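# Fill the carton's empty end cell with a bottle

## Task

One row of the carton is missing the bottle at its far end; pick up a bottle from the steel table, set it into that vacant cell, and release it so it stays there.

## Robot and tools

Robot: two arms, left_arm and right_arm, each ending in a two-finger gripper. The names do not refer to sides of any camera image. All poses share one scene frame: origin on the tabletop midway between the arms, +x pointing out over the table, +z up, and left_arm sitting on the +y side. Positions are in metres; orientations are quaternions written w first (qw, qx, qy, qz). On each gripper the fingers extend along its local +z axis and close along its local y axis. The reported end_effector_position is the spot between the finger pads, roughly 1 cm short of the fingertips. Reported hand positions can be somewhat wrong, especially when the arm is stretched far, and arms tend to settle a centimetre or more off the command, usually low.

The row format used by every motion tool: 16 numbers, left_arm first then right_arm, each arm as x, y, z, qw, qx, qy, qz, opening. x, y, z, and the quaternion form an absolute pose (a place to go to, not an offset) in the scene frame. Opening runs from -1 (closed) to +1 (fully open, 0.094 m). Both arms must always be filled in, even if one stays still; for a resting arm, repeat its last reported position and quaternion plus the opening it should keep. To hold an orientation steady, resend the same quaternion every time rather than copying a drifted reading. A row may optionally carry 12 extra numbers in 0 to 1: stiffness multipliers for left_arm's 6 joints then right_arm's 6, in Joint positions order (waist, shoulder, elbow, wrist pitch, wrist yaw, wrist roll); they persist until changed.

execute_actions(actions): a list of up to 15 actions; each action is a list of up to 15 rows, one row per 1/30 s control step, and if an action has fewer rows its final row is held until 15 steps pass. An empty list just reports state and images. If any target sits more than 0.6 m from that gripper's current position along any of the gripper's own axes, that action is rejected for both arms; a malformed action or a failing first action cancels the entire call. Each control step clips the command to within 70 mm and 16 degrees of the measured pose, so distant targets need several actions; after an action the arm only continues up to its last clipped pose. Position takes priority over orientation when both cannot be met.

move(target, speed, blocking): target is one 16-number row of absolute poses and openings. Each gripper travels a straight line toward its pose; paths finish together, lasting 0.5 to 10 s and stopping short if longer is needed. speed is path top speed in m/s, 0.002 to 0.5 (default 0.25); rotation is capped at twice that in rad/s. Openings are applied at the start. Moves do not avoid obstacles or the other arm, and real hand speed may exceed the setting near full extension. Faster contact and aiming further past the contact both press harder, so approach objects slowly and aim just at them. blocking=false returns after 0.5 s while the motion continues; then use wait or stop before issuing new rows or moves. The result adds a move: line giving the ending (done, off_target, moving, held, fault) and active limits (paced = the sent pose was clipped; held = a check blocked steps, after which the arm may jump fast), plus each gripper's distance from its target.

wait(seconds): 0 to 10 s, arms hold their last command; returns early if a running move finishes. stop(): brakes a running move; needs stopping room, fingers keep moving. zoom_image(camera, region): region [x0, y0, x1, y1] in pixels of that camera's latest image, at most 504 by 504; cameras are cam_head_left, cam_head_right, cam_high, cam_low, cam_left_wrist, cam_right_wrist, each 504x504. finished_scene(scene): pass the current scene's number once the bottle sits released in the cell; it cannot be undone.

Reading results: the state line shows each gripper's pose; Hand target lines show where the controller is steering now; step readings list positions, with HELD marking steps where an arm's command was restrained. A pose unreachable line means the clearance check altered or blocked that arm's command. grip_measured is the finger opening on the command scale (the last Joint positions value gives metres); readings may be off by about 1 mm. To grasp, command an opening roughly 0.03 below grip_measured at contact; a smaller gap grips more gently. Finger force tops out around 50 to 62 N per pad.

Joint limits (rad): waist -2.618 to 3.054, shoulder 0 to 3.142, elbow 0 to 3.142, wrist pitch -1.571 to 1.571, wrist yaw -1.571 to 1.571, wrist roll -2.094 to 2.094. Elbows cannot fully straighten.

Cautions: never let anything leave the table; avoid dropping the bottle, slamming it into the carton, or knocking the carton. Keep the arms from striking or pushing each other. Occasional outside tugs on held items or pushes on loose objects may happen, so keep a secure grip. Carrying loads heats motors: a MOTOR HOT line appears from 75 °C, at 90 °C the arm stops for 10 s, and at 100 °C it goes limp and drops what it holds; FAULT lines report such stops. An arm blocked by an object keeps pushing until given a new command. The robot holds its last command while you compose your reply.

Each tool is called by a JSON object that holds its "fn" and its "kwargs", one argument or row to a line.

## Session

{"fn": "execute_actions", "kwargs": {
  "actions": []
}}

Scene clock: 0.00 s.
left_arm: end_effector_position=(+0.4869, +0.2207, +0.3790) grip_measured=+1.000 end_effector_quat_wxyz=(+0.663, -0.654, +0.364, -0.012) | right_arm: end_effector_position=(+0.6381, -0.3861, +0.3821) grip_measured=+1.000 end_effector_quat_wxyz=(+0.571, +0.030, +0.814, +0.100)
Joint positions: left_arm=[-0.458  2.238  2.495 -0.966 -1.384 -1.781  0.094] | right_arm=[-0.068  2.174  2.467 -0.635 -0.222  0.131  0.094]
Joint velocities: left_arm=[ 0.002 -0.007 -0.022 -0.022  0.051 -0.066  0.   ] | right_arm=[-0.012 -0.007 -0.007  0.022  0.051 -0.081  0.   ]
Motor temperatures (°C, as the motors report them): left_arm=[23 24 23 24 22 25] | right_arm=[24 24 25 26 24 24]
Hand target (left_arm): +0.485, +0.222, +0.378; +0.664, -0.650, +0.369, -0.001
Hand target (right_arm): +0.635, -0.386, +0.391; +0.577, +0.028, +0.810, +0.099
Joint stiffness scale: left_arm=[1. 1. 1. 1. 1. 1.] | right_arm=[1. 1. 1. 1. 1. 1.]

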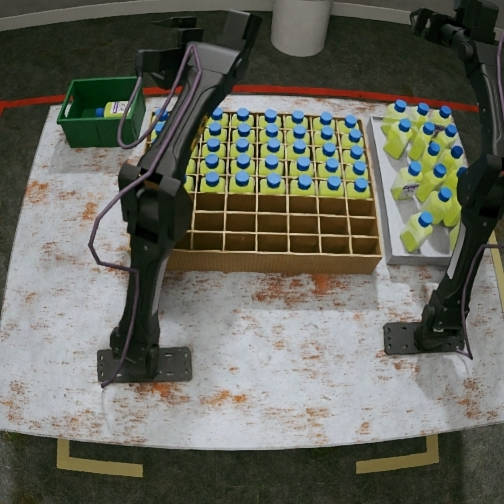

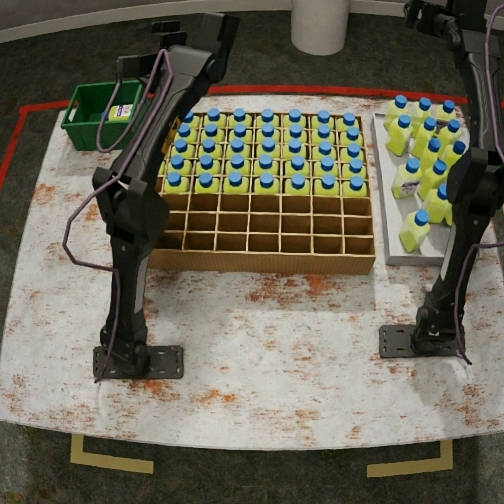

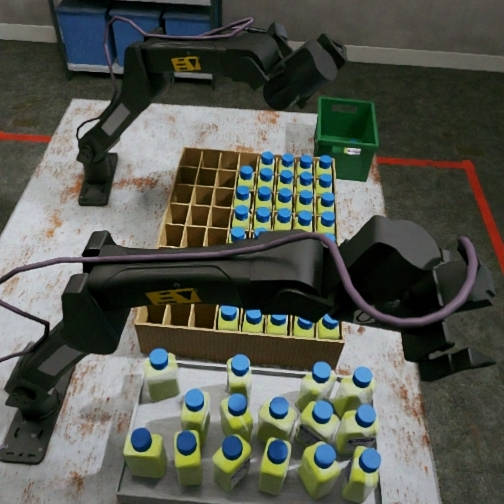

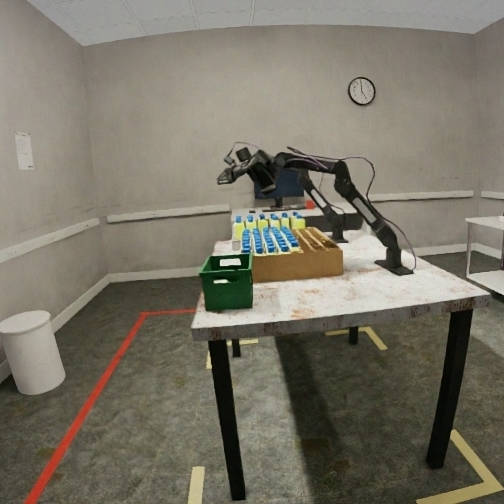

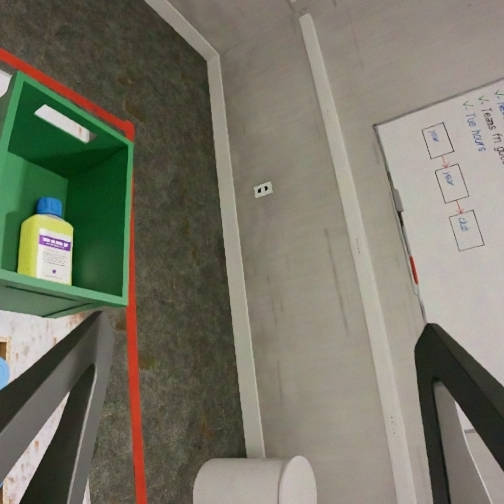

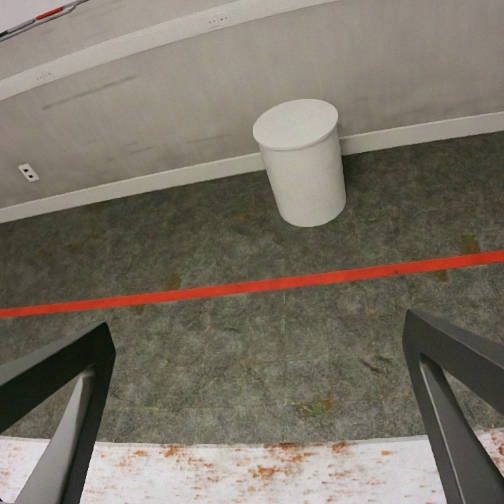

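{"fn": "zoom_image", "kwargs": {
  "camera": "cam_head_left",
  "region": [340, 90, 504, 280]
}}

{"fn": "zoom_image", "kwargs": {
  "camera": "cam_high",
  "region": [100, 330, 400, 504]
}}

Region (340, 90, 504, 280) of cam_head_left's 504x504 image, scaled by 2.653, with more detail than that image has; it fills the left 435 columns of this view, and the rest is white.

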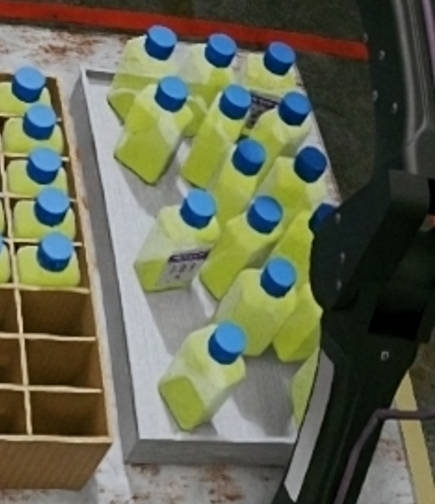

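Region (100, 330, 400, 504) of cam_high's 504x504 image, scaled by 1.680, with more detail than that image has; it fills the top 292 rows of this view, and the rest is white.

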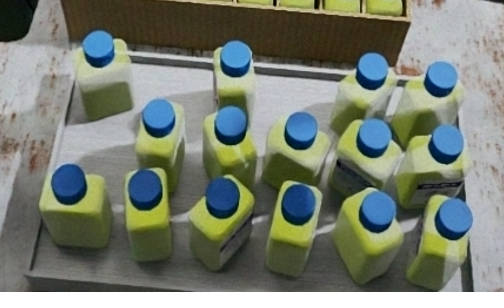

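{"fn": "move", "kwargs": {
  "target": [0.30, 0.205, 0.23, 0.1736, 0, 0.9848, 0, 0.0, 0.33, -0.335, 0.21, 0.1736, 0, 0.9848, 0, 0.0],
  "speed": 0.25
}}

Scene clock: 15.23 s.
left_arm: end_effector_position=(+0.3047, +0.2001, +0.2254) grip_measured=+0.001 end_effector_quat_wxyz=(+0.180, +0.004, +0.984, +0.005) | right_arm: end_effector_position=(+0.3444, -0.3322, +0.2009) grip_measured=+0.002 end_effector_quat_wxyz=(+0.171, +0.005, +0.985, +0.010)
Joint positions: left_arm=[-0.225  1.521  1.585 -1.277 -0.061 -0.132  0.047] | right_arm=[ 0.14   1.479  1.452 -1.2    0.019  0.116  0.047]
Joint velocities: left_arm=[ 0.017 -0.032  0.007 -0.022  0.051 -0.037  0.   ] | right_arm=[ 0.002 -0.007 -0.022  0.037 -0.037  0.037 -0.001]
Motor temperatures (°C, as the motors report them): left_arm=[23 27 24 25 22 25] | right_arm=[24 28 26 28 24 24]
Hand target (left_arm): +0.305, +0.203, +0.227; +0.175, +0.003, +0.985, +0.004
Hand target (right_arm): +0.336, -0.333, +0.205; +0.173, +0.006, +0.985, +0.005
Off the commanded pose (left_arm): 0.008 m, 1 deg.
Off the commanded pose (right_arm): 0.017 m, 1 deg.
Joint stiffness scale: left_arm=[1. 1. 1. 1. 1. 1.] | right_arm=[1. 1. 1. 1. 1. 1.]
move: off_target (right_arm)

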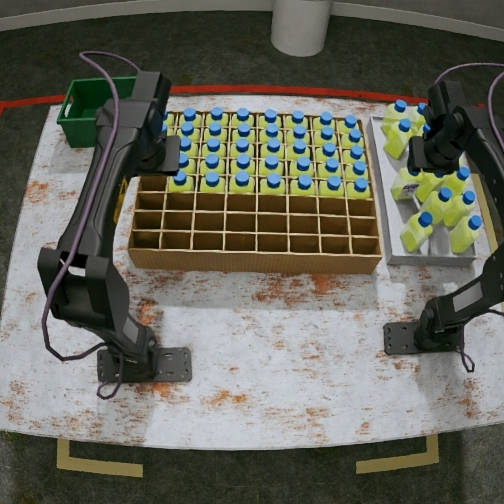

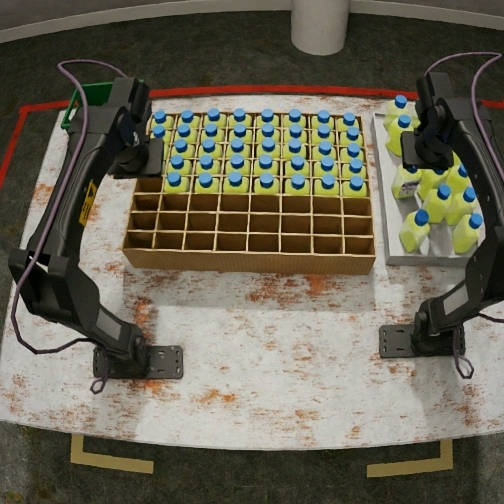

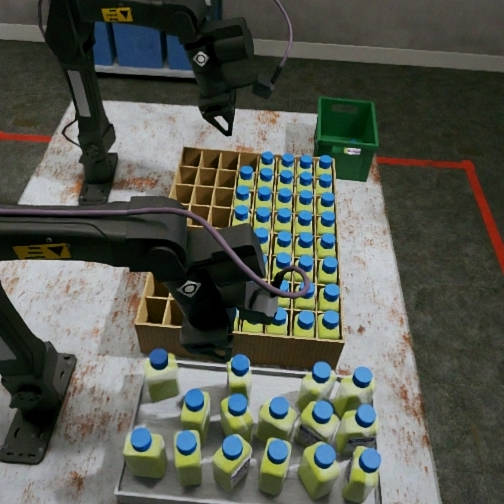

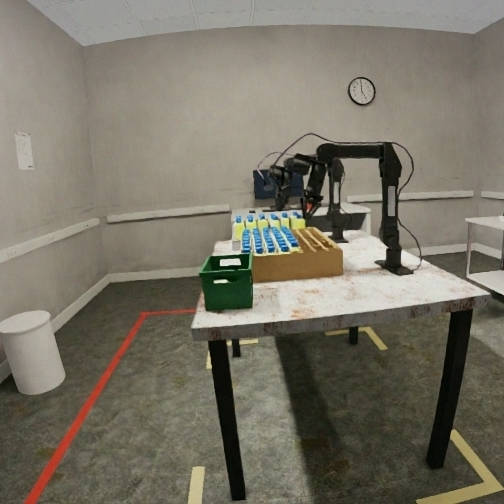

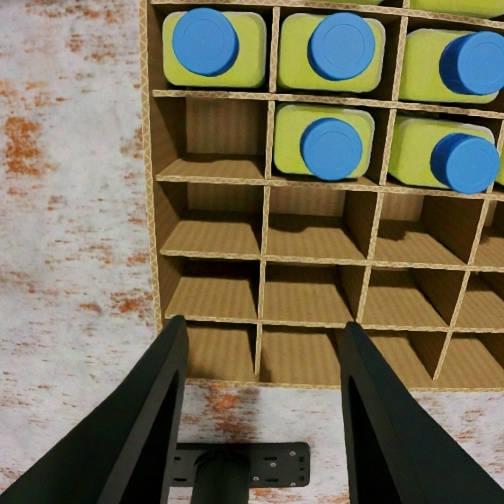

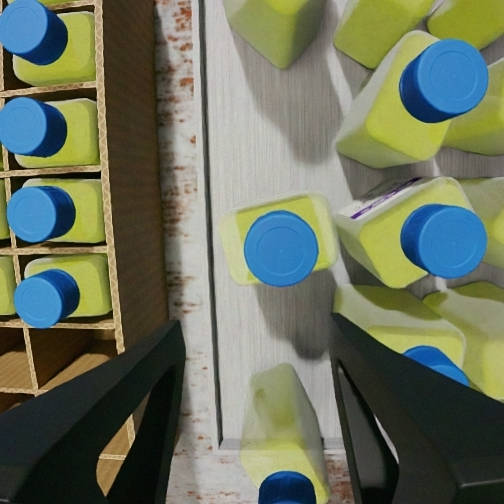

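{"fn": "move", "kwargs": {
  "target": [0.347, 0.232, 0.15, 0.1736, 0, 0.9848, 0, 0.0, 0.352, -0.342, 0.152, 0.1727, -0.1029, 0.9794, 0.0181, 0.0],
  "speed": 0.1
}}

Scene clock: 19.87 s.
left_arm: end_effector_position=(+0.3501, +0.2296, +0.1579) grip_measured=+0.001 end_effector_quat_wxyz=(+0.182, +0.001, +0.983, +0.003) | right_arm: end_effector_position=(+0.3520, -0.3422, +0.1572) grip_measured=+0.002 end_effector_quat_wxyz=(+0.174, -0.102, +0.979, +0.012)
Joint positions: left_arm=[-0.109  1.635  1.427 -0.997 -0.019 -0.03   0.047] | right_arm=[ 0.074  1.479  1.275 -1.018 -0.043 -0.156  0.047]
Joint velocities: left_arm=[-0.017  0.002 -0.007 -0.022 -0.007  0.007  0.   ] | right_arm=[ 0.007 -0.007 -0.002 -0.007  0.007  0.007  0.001]
Motor temperatures (°C, as the motors report them): left_arm=[23 27 24 25 22 25] | right_arm=[24 27 26 28 24 24]
Hand target (left_arm): +0.349, +0.232, +0.151; +0.173, +0.000, +0.985, +0.002
Hand target (right_arm): +0.353, -0.342, +0.152; +0.173, -0.103, +0.979, +0.017
Off the commanded pose (left_arm): 0.009 m, 1 deg.
Off the commanded pose (right_arm): 0.005 m, 1 deg.
Joint stiffness scale: left_arm=[1. 1. 1. 1. 1. 1.] | right_arm=[1. 1. 1. 1. 1. 1.]
move: done

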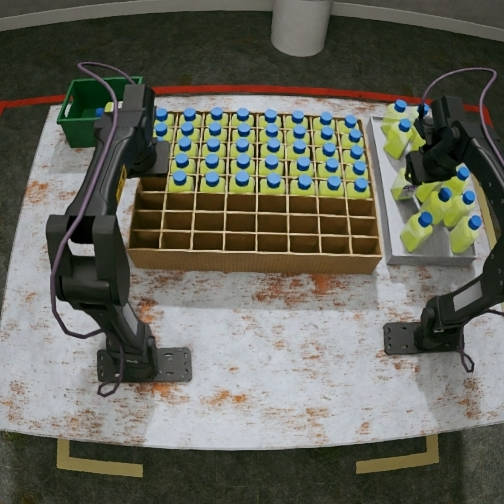

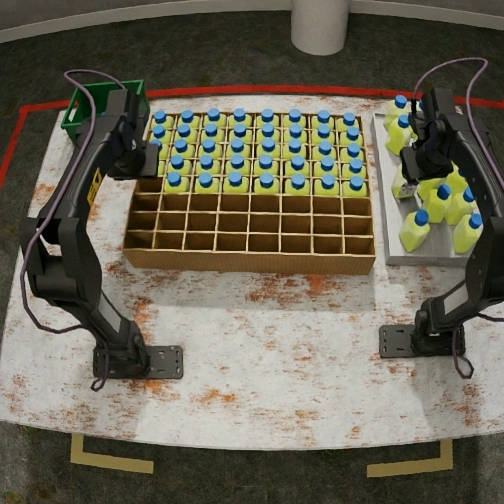

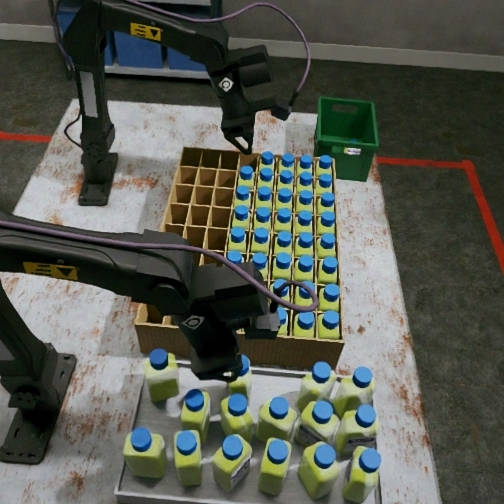

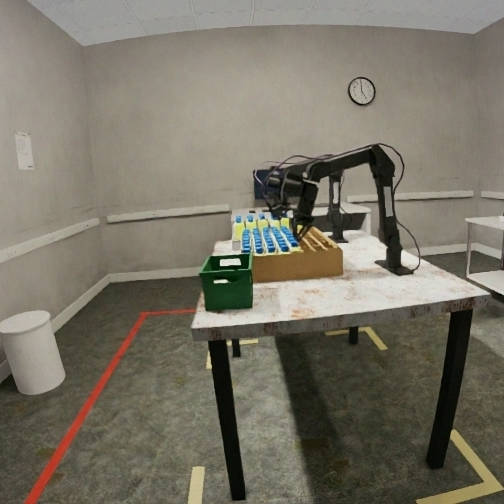

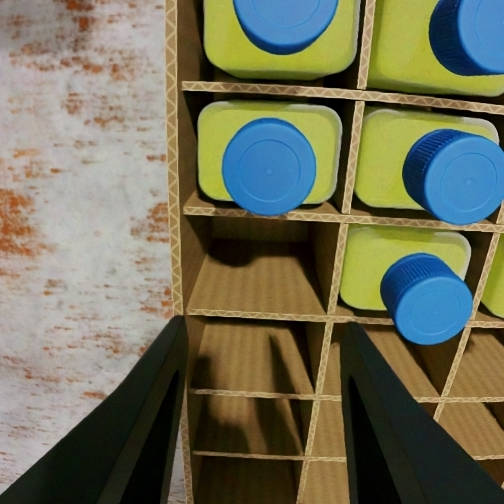

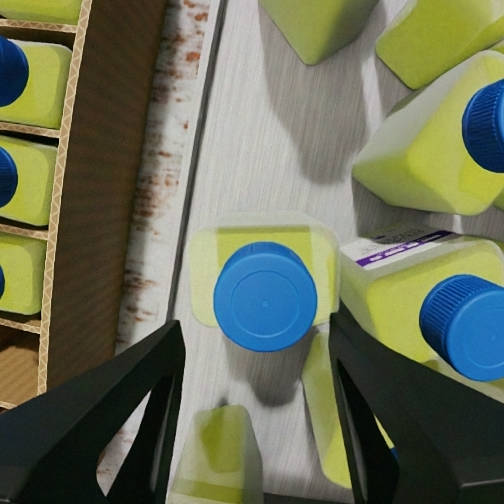

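{"fn": "move", "kwargs": {
  "target": [-0.002, 0.11, 0.18, 0.1273, 0.6698, 0.7220, -0.1181, 0.0, 0.358, -0.3435, 0.1155, 0.1727, -0.1029, 0.9794, 0.0181, 0.0],
  "speed": 0.25
}}

Scene clock: 26.63 s.
left_arm: end_effector_position=(+0.0009, +0.1027, +0.1780) grip_measured=+0.002 end_effector_quat_wxyz=(+0.134, +0.667, +0.721, -0.133) | right_arm: end_effector_position=(+0.3793, -0.3400, +0.1487) grip_measured=+0.002 end_effector_quat_wxyz=(+0.234, -0.104, +0.967, +0.013)
Joint positions: left_arm=[-1.305  0.734  0.961 -1.433  0.11   0.243  0.047] | right_arm=[ 0.07   1.479  1.194 -0.817 -0.056 -0.162  0.047]
Joint velocities: left_arm=[-0.007  0.012 -0.012 -0.066 -0.022 -0.037  0.   ] | right_arm=[-0.002 -0.002 -0.002 -0.022 -0.022  0.022  0.   ]
Motor temperatures (°C, as the motors report them): left_arm=[23 26 24 25 22 25] | right_arm=[24 27 26 28 24 24]
Hand target (left_arm): -0.001, +0.107, +0.175; +0.134, +0.668, +0.720, -0.132
Hand target (right_arm): +0.358, -0.343, +0.118; +0.173, -0.103, +0.979, +0.018
Off the commanded pose (left_arm): 0.008 m, 2 deg.
Off the commanded pose (right_arm): 0.040 m, 7 deg.
Joint stiffness scale: left_arm=[1. 1. 1. 1. 1. 1.] | right_arm=[1. 1. 1. 1. 1. 1.]
move: off_target (right_arm)

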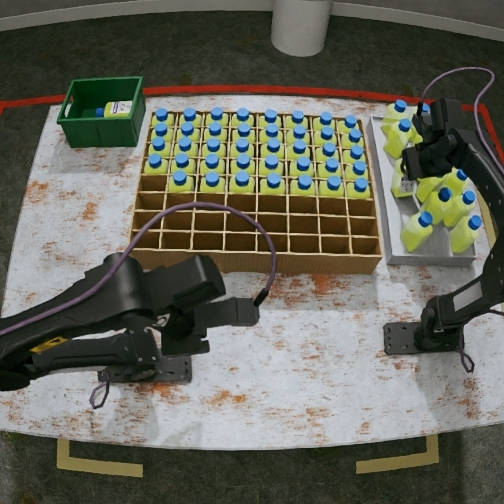

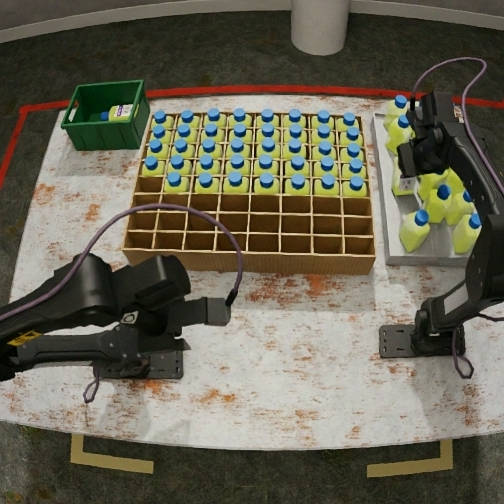

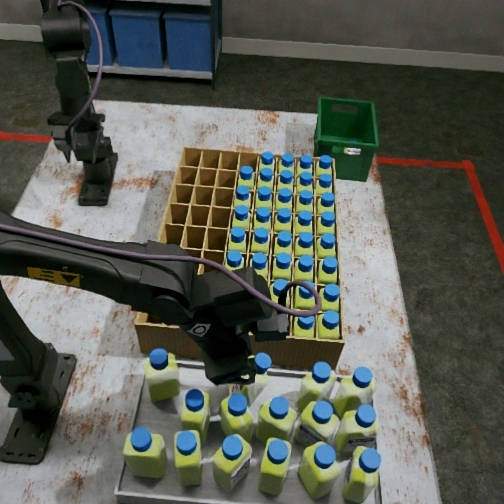

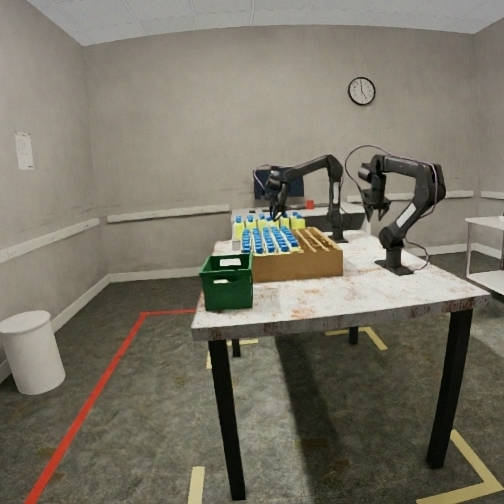

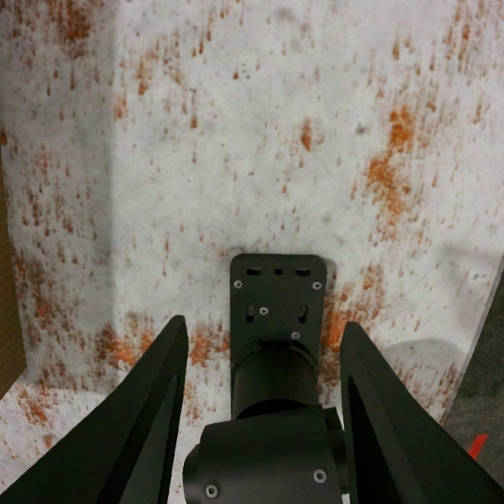

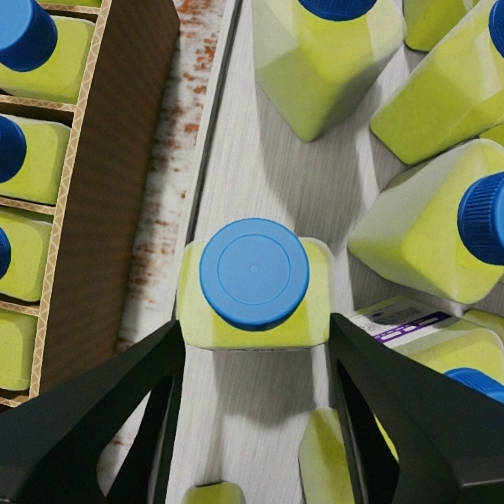

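{"fn": "move", "kwargs": {
  "target": [-0.002, 0.11, 0.18, 0.1273, 0.6698, 0.7220, -0.1181, 0.0, 0.355, -0.342, 0.185, 0.1727, -0.1029, 0.9794, 0.0181, 0.0],
  "speed": 0.05
}}

{"fn": "zoom_image", "kwargs": {
  "camera": "cam_high",
  "region": [100, 250, 400, 450]
}}

Scene clock: 30.23 s.
left_arm: end_effector_position=(-0.0009, +0.1085, +0.1754) grip_measured=+0.002 end_effector_quat_wxyz=(+0.126, +0.668, +0.723, -0.120) | right_arm: end_effector_position=(+0.3510, -0.3412, +0.1823) grip_measured=+0.002 end_effector_quat_wxyz=(+0.177, -0.104, +0.979, +0.017)
Joint positions: left_arm=[-1.343  0.734  0.961 -1.457  0.08   0.209  0.047] | right_arm=[ 0.07   1.479  1.373 -1.111 -0.056 -0.162  0.047]
Joint velocities: left_arm=[-0.002  0.012  0.002 -0.051  0.037 -0.037  0.002] | right_arm=[ 0.007  0.002  0.007 -0.022  0.007  0.022 -0.   ]
Motor temperatures (°C, as the motors report them): left_arm=[23 26 24 25 22 25] | right_arm=[24 26 26 27 24 24]
Hand target (left_arm): -0.002, +0.110, +0.180; +0.127, +0.670, +0.722, -0.119
Hand target (right_arm): +0.354, -0.342, +0.184; +0.173, -0.102, +0.979, +0.018
Off the commanded pose (left_arm): 0.005 m, 0 deg.
Off the commanded pose (right_arm): 0.005 m, 1 deg.
Joint stiffness scale: left_arm=[1. 1. 1. 1. 1. 1.] | right_arm=[1. 1. 1. 1. 1. 1.]
move: done

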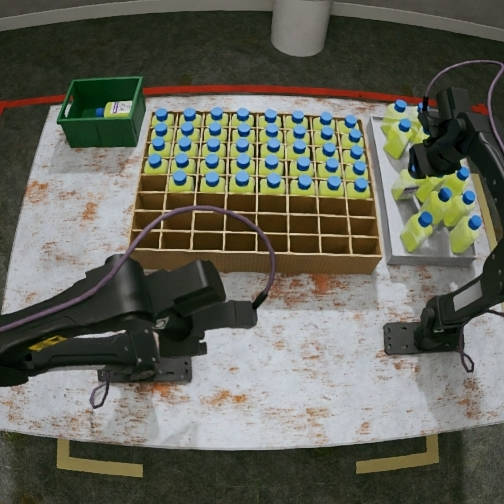

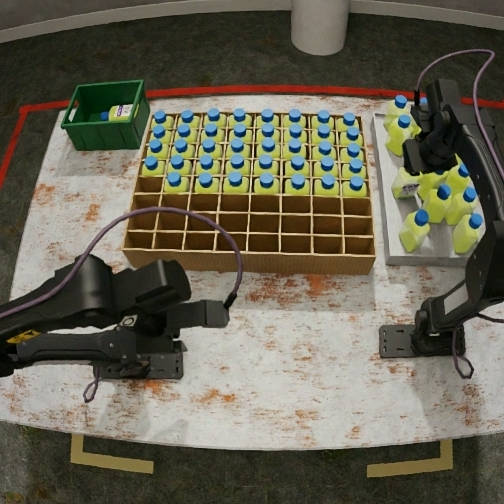

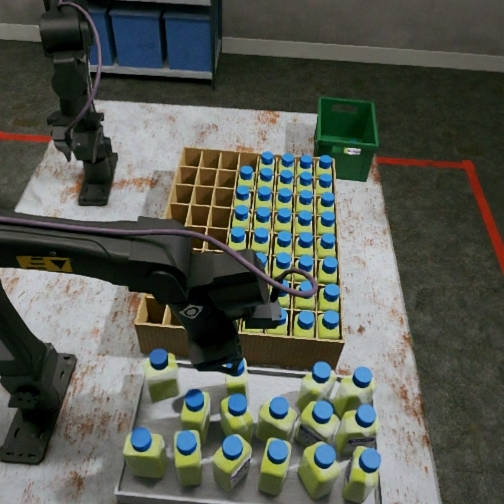

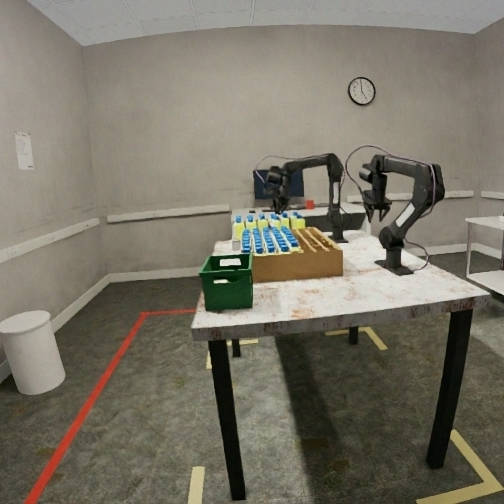

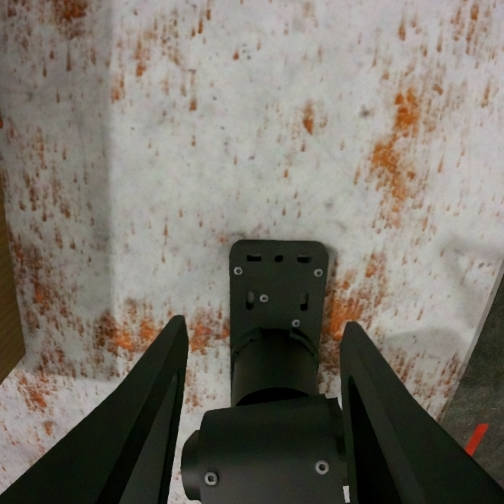

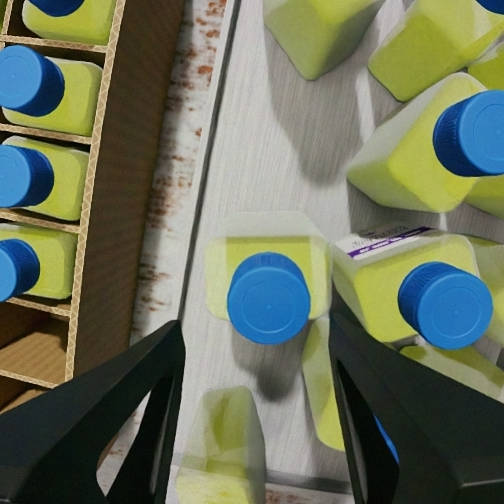

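Region (100, 250, 400, 450) of cam_high's 504x504 image, scaled by 1.680, with more detail than that image has.

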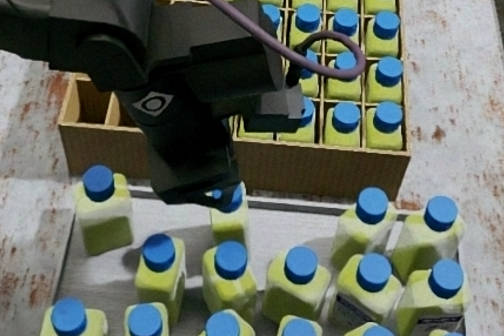

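{"fn": "move", "kwargs": {
  "target": [-0.002, 0.11, 0.18, 0.1273, 0.6698, 0.7220, -0.1181, 0.0, 0.355, -0.346, 0.161, 0.1727, -0.1029, 0.9794, 0.0181, 0.0],
  "speed": 0.04
}}

Scene clock: 36.47 s.
left_arm: end_effector_position=(-0.0008, +0.1088, +0.1753) grip_measured=+0.002 end_effector_quat_wxyz=(+0.126, +0.668, +0.724, -0.119) | right_arm: end_effector_position=(+0.3536, -0.3449, +0.1692) grip_measured=+0.002 end_effector_quat_wxyz=(+0.179, -0.103, +0.978, +0.015)
Joint positions: left_arm=[-1.343  0.734  0.961 -1.458  0.079  0.207  0.047] | right_arm=[ 0.059  1.479  1.319 -1.053 -0.056 -0.171  0.047]
Joint velocities: left_arm=[-0.012  0.007  0.002 -0.037  0.037  0.007  0.001] | right_arm=[-0.007  0.002  0.002  0.11   0.037 -0.007 -0.001]
Motor temperatures (°C, as the motors report them): left_arm=[23 25 24 25 22 25] | right_arm=[24 26 27 27 24 24]
Hand target (left_arm): -0.002, +0.110, +0.180; +0.127, +0.670, +0.722, -0.119
Hand target (right_arm): +0.355, -0.346, +0.161; +0.173, -0.103, +0.979, +0.018
Off the commanded pose (left_arm): 0.005 m, 0 deg.
Off the commanded pose (right_arm): 0.008 m, 1 deg.
Joint stiffness scale: left_arm=[1. 1. 1. 1. 1. 1.] | right_arm=[1. 1. 1. 1. 1. 1.]
move: done

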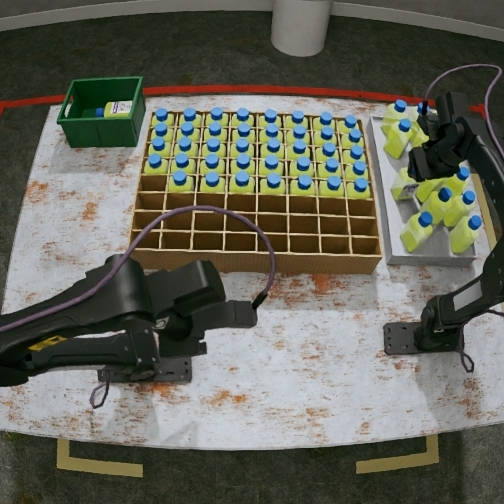

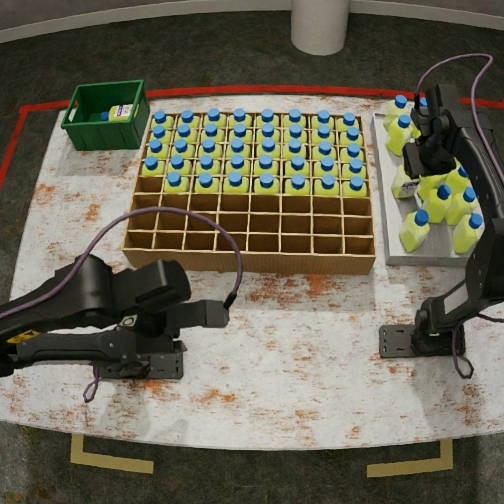

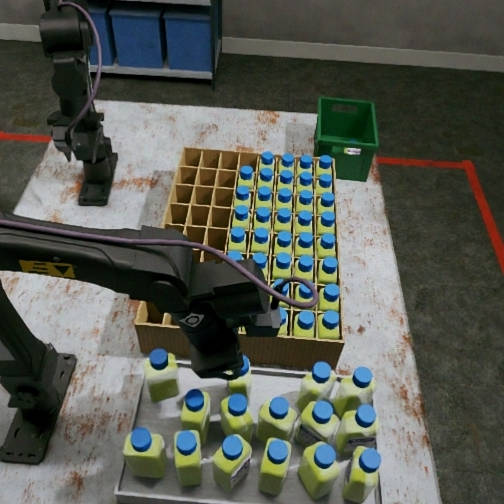

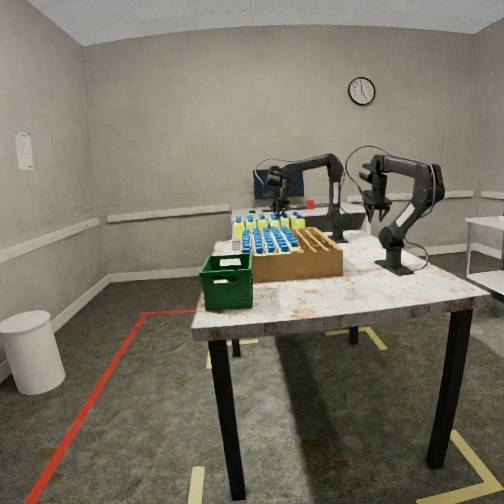

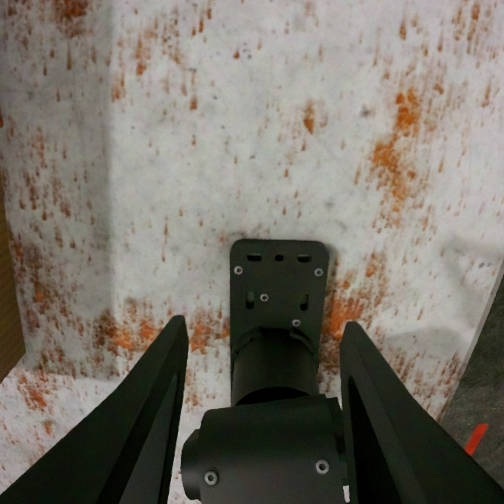

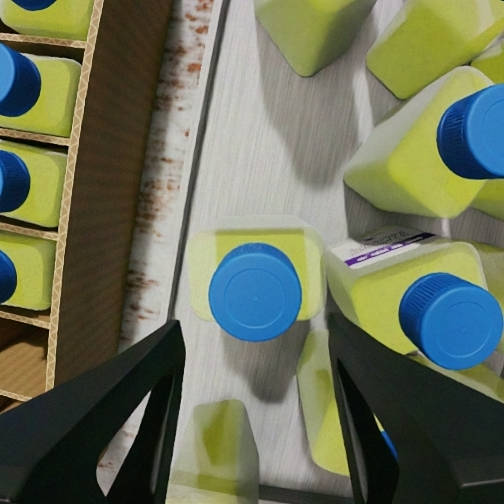

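{"fn": "zoom_image", "kwargs": {
  "camera": "cam_high",
  "region": [170, 300, 300, 420]
}}

{"fn": "zoom_image", "kwargs": {
  "camera": "cam_head_right",
  "region": [360, 100, 480, 220]
}}

{"fn": "zoom_image", "kwargs": {
  "camera": "cam_low",
  "region": [220, 160, 330, 250]
}}

Region (170, 300, 300, 420) of cam_high's 504x504 image, scaled by 3.877, with more detail than that image has; it fills the top 465 rows of this view, and the rest is white.

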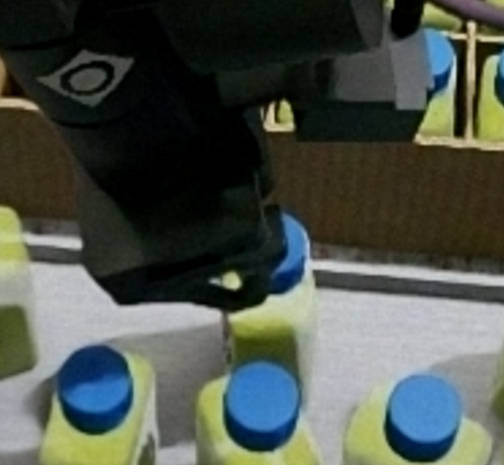

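Region (360, 100, 480, 220) of cam_head_right's 504x504 image, scaled by 4.200, with more detail than that image has.

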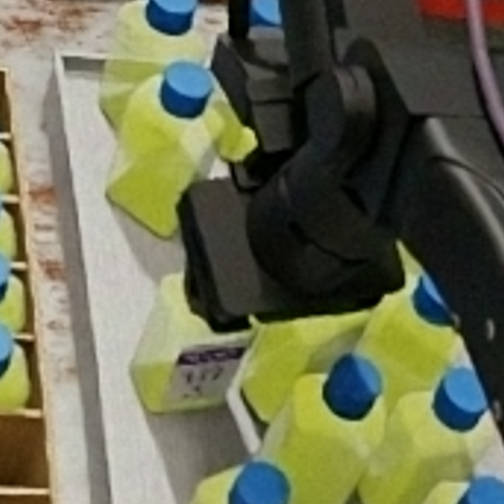

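Region (220, 160, 330, 250) of cam_low's 504x504 image, scaled by 4.582, with more detail than that image has; it fills the top 412 rows of this view, and the rest is white.

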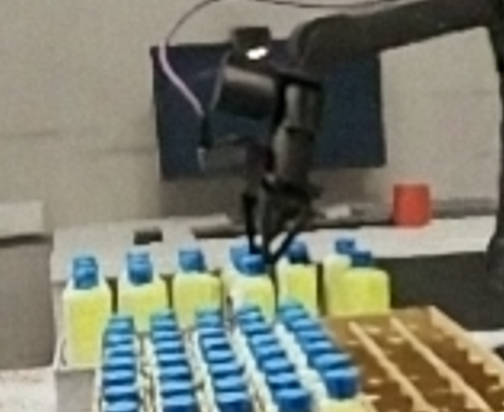

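{"fn": "move", "kwargs": {
  "target": [-0.002, 0.11, 0.18, 0.1273, 0.6698, 0.7220, -0.1181, 0.0, 0.369, -0.343, 0.157, 0.1727, -0.1029, 0.9794, 0.0181, 0.0],
  "speed": 0.03
}}

{"fn": "zoom_image", "kwargs": {
  "camera": "cam_low",
  "region": [220, 160, 330, 250]
}}

Scene clock: 40.10 s.
left_arm: end_effector_position=(-0.0008, +0.1088, +0.1753) grip_measured=+0.002 end_effector_quat_wxyz=(+0.126, +0.668, +0.724, -0.119) | right_arm: end_effector_position=(+0.3604, -0.3447, +0.1531) grip_measured=+0.002 end_effector_quat_wxyz=(+0.161, -0.103, +0.981, +0.016)
Joint positions: left_arm=[-1.343  0.734  0.961 -1.458  0.079  0.207  0.047] | right_arm=[ 0.059  1.535  1.319 -1.034 -0.056 -0.171  0.047]
Joint velocities: left_arm=[-0.022 -0.017 -0.012 -0.007 -0.007 -0.081 -0.   ] | right_arm=[ 0.002 -0.002  0.017  0.007 -0.007 -0.022 -0.   ]
Motor temperatures (°C, as the motors report them): left_arm=[23 25 24 25 22 25] | right_arm=[24 26 27 27 24 24]
Hand target (left_arm): -0.002, +0.110, +0.180; +0.127, +0.670, +0.722, -0.119
Hand target (right_arm): +0.369, -0.343, +0.157; +0.173, -0.103, +0.979, +0.018
Off the commanded pose (left_arm): 0.005 m, 0 deg.
Off the commanded pose (right_arm): 0.010 m, 1 deg.
Joint stiffness scale: left_arm=[1. 1. 1. 1. 1. 1.] | right_arm=[1. 1. 1. 1. 1. 1.]
move: done

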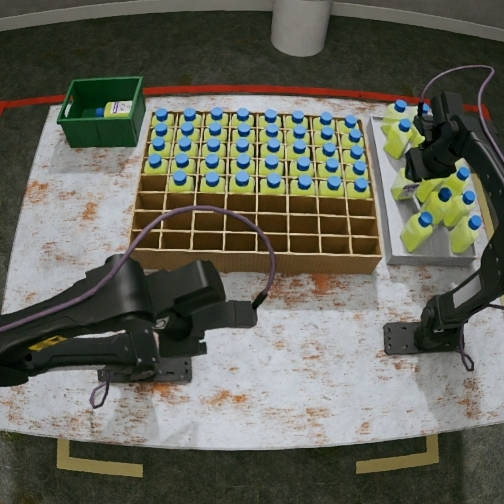

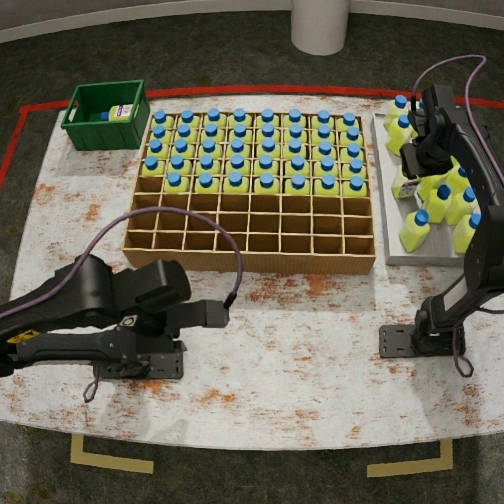

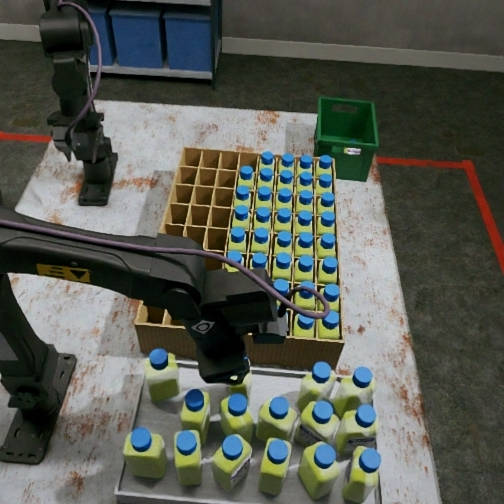

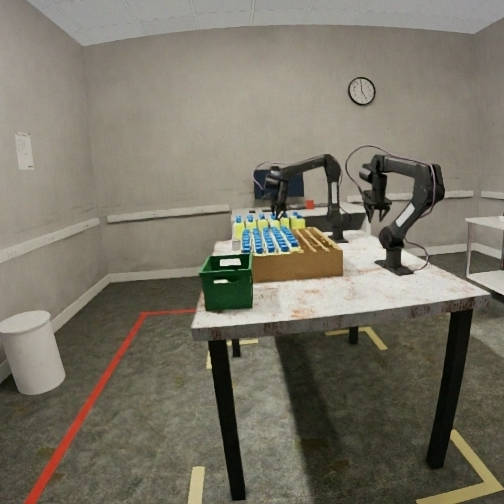

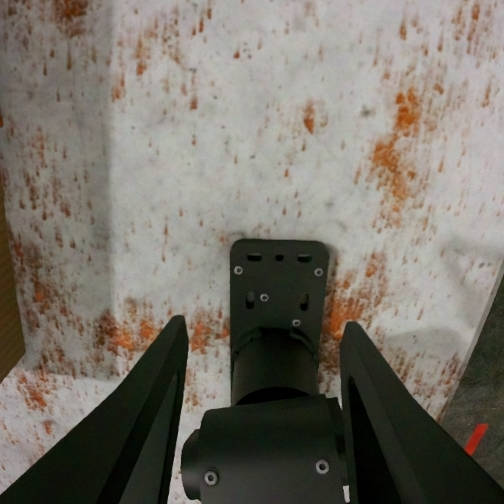

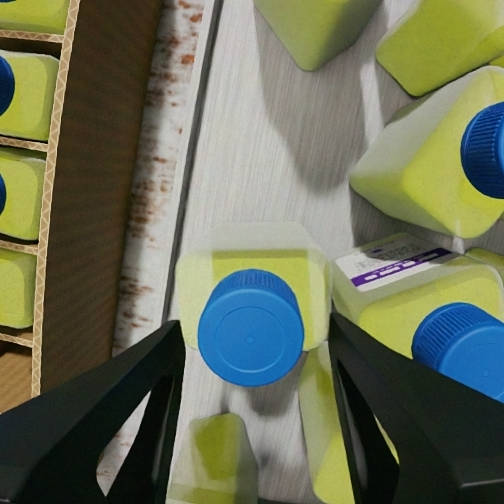

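Region (220, 160, 330, 250) of cam_low's 504x504 image, scaled by 4.582, with more detail than that image has; it fills the top 412 rows of this view, and the rest is white.

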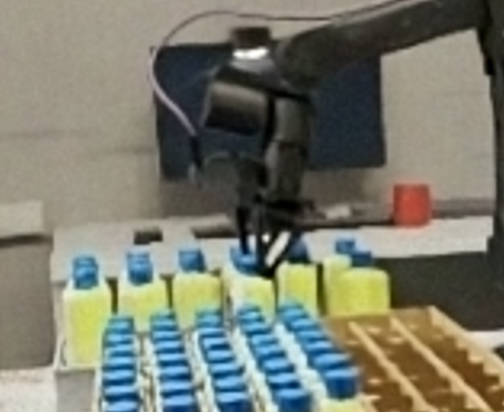

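{"fn": "move", "kwargs": {
  "target": [-0.002, 0.11, 0.18, 0.1273, 0.6698, 0.7220, -0.1181, 0.0, 0.376, -0.342, 0.162, 0.1727, -0.1029, 0.9794, 0.0181, 0.0],
  "speed": 0.02
}}

{"fn": "zoom_image", "kwargs": {
  "camera": "cam_low",
  "region": [220, 160, 330, 250]
}}

Scene clock: 42.20 s.
left_arm: end_effector_position=(-0.0008, +0.1088, +0.1753) grip_measured=+0.002 end_effector_quat_wxyz=(+0.126, +0.667, +0.724, -0.119) | right_arm: end_effector_position=(+0.3695, -0.3444, +0.1575) grip_measured=+0.002 end_effector_quat_wxyz=(+0.168, -0.103, +0.980, +0.016)
Joint positions: left_arm=[-1.343  0.734  0.961 -1.458  0.079  0.207  0.047] | right_arm=[ 0.059  1.558  1.355 -1.034 -0.056 -0.171  0.047]
Joint velocities: left_arm=[-0.032 -0.002  0.012 -0.007  0.022 -0.081 -0.   ] | right_arm=[-0.012 -0.007 -0.007  0.095  0.022  0.081  0.   ]
Motor temperatures (°C, as the motors report them): left_arm=[23 25 24 25 22 25] | right_arm=[24 26 27 27 24 24]
Hand target (left_arm): -0.002, +0.110, +0.180; +0.127, +0.670, +0.722, -0.118
Hand target (right_arm): +0.376, -0.342, +0.162; +0.173, -0.103, +0.979, +0.018
Off the commanded pose (left_arm): 0.005 m, 0 deg.
Off the commanded pose (right_arm): 0.008 m, 1 deg.
Joint stiffness scale: left_arm=[1. 1. 1. 1. 1. 1.] | right_arm=[1. 1. 1. 1. 1. 1.]
move: done

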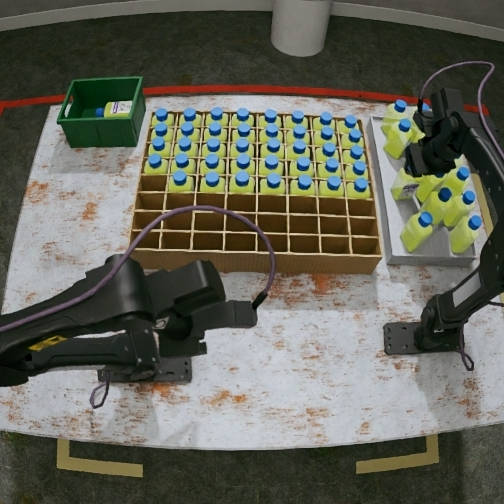

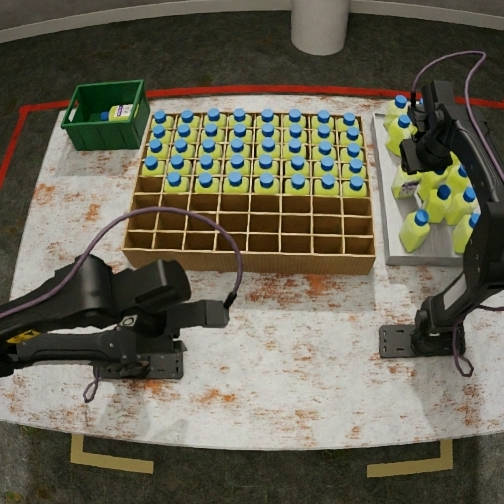

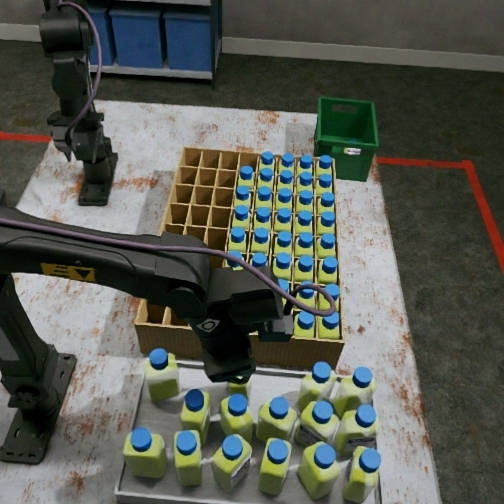

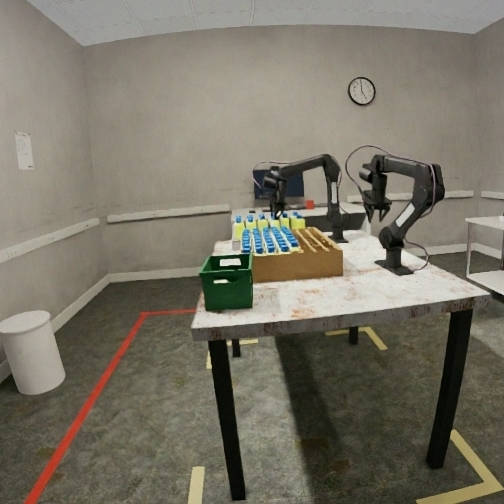

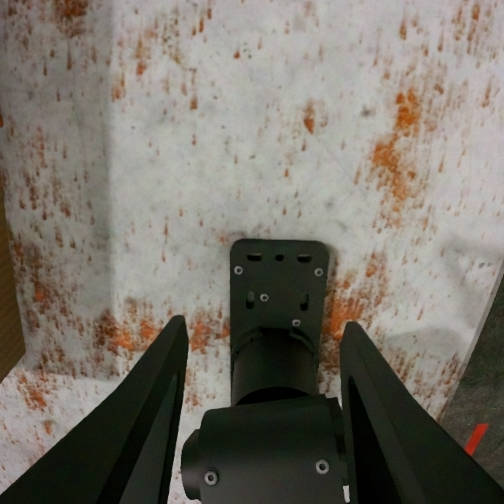

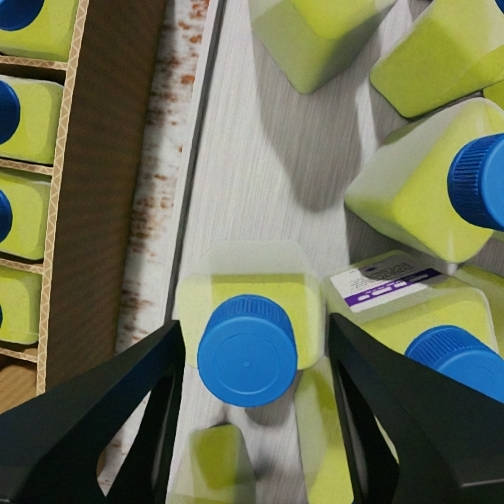

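Region (220, 160, 330, 250) of cam_low's 504x504 image, scaled by 4.582, with more detail than that image has; it fills the top 412 rows of this view, and the rest is white.

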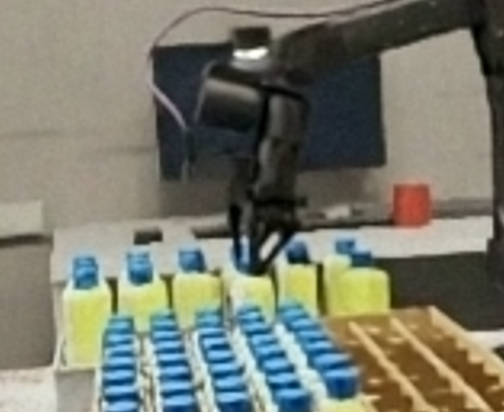

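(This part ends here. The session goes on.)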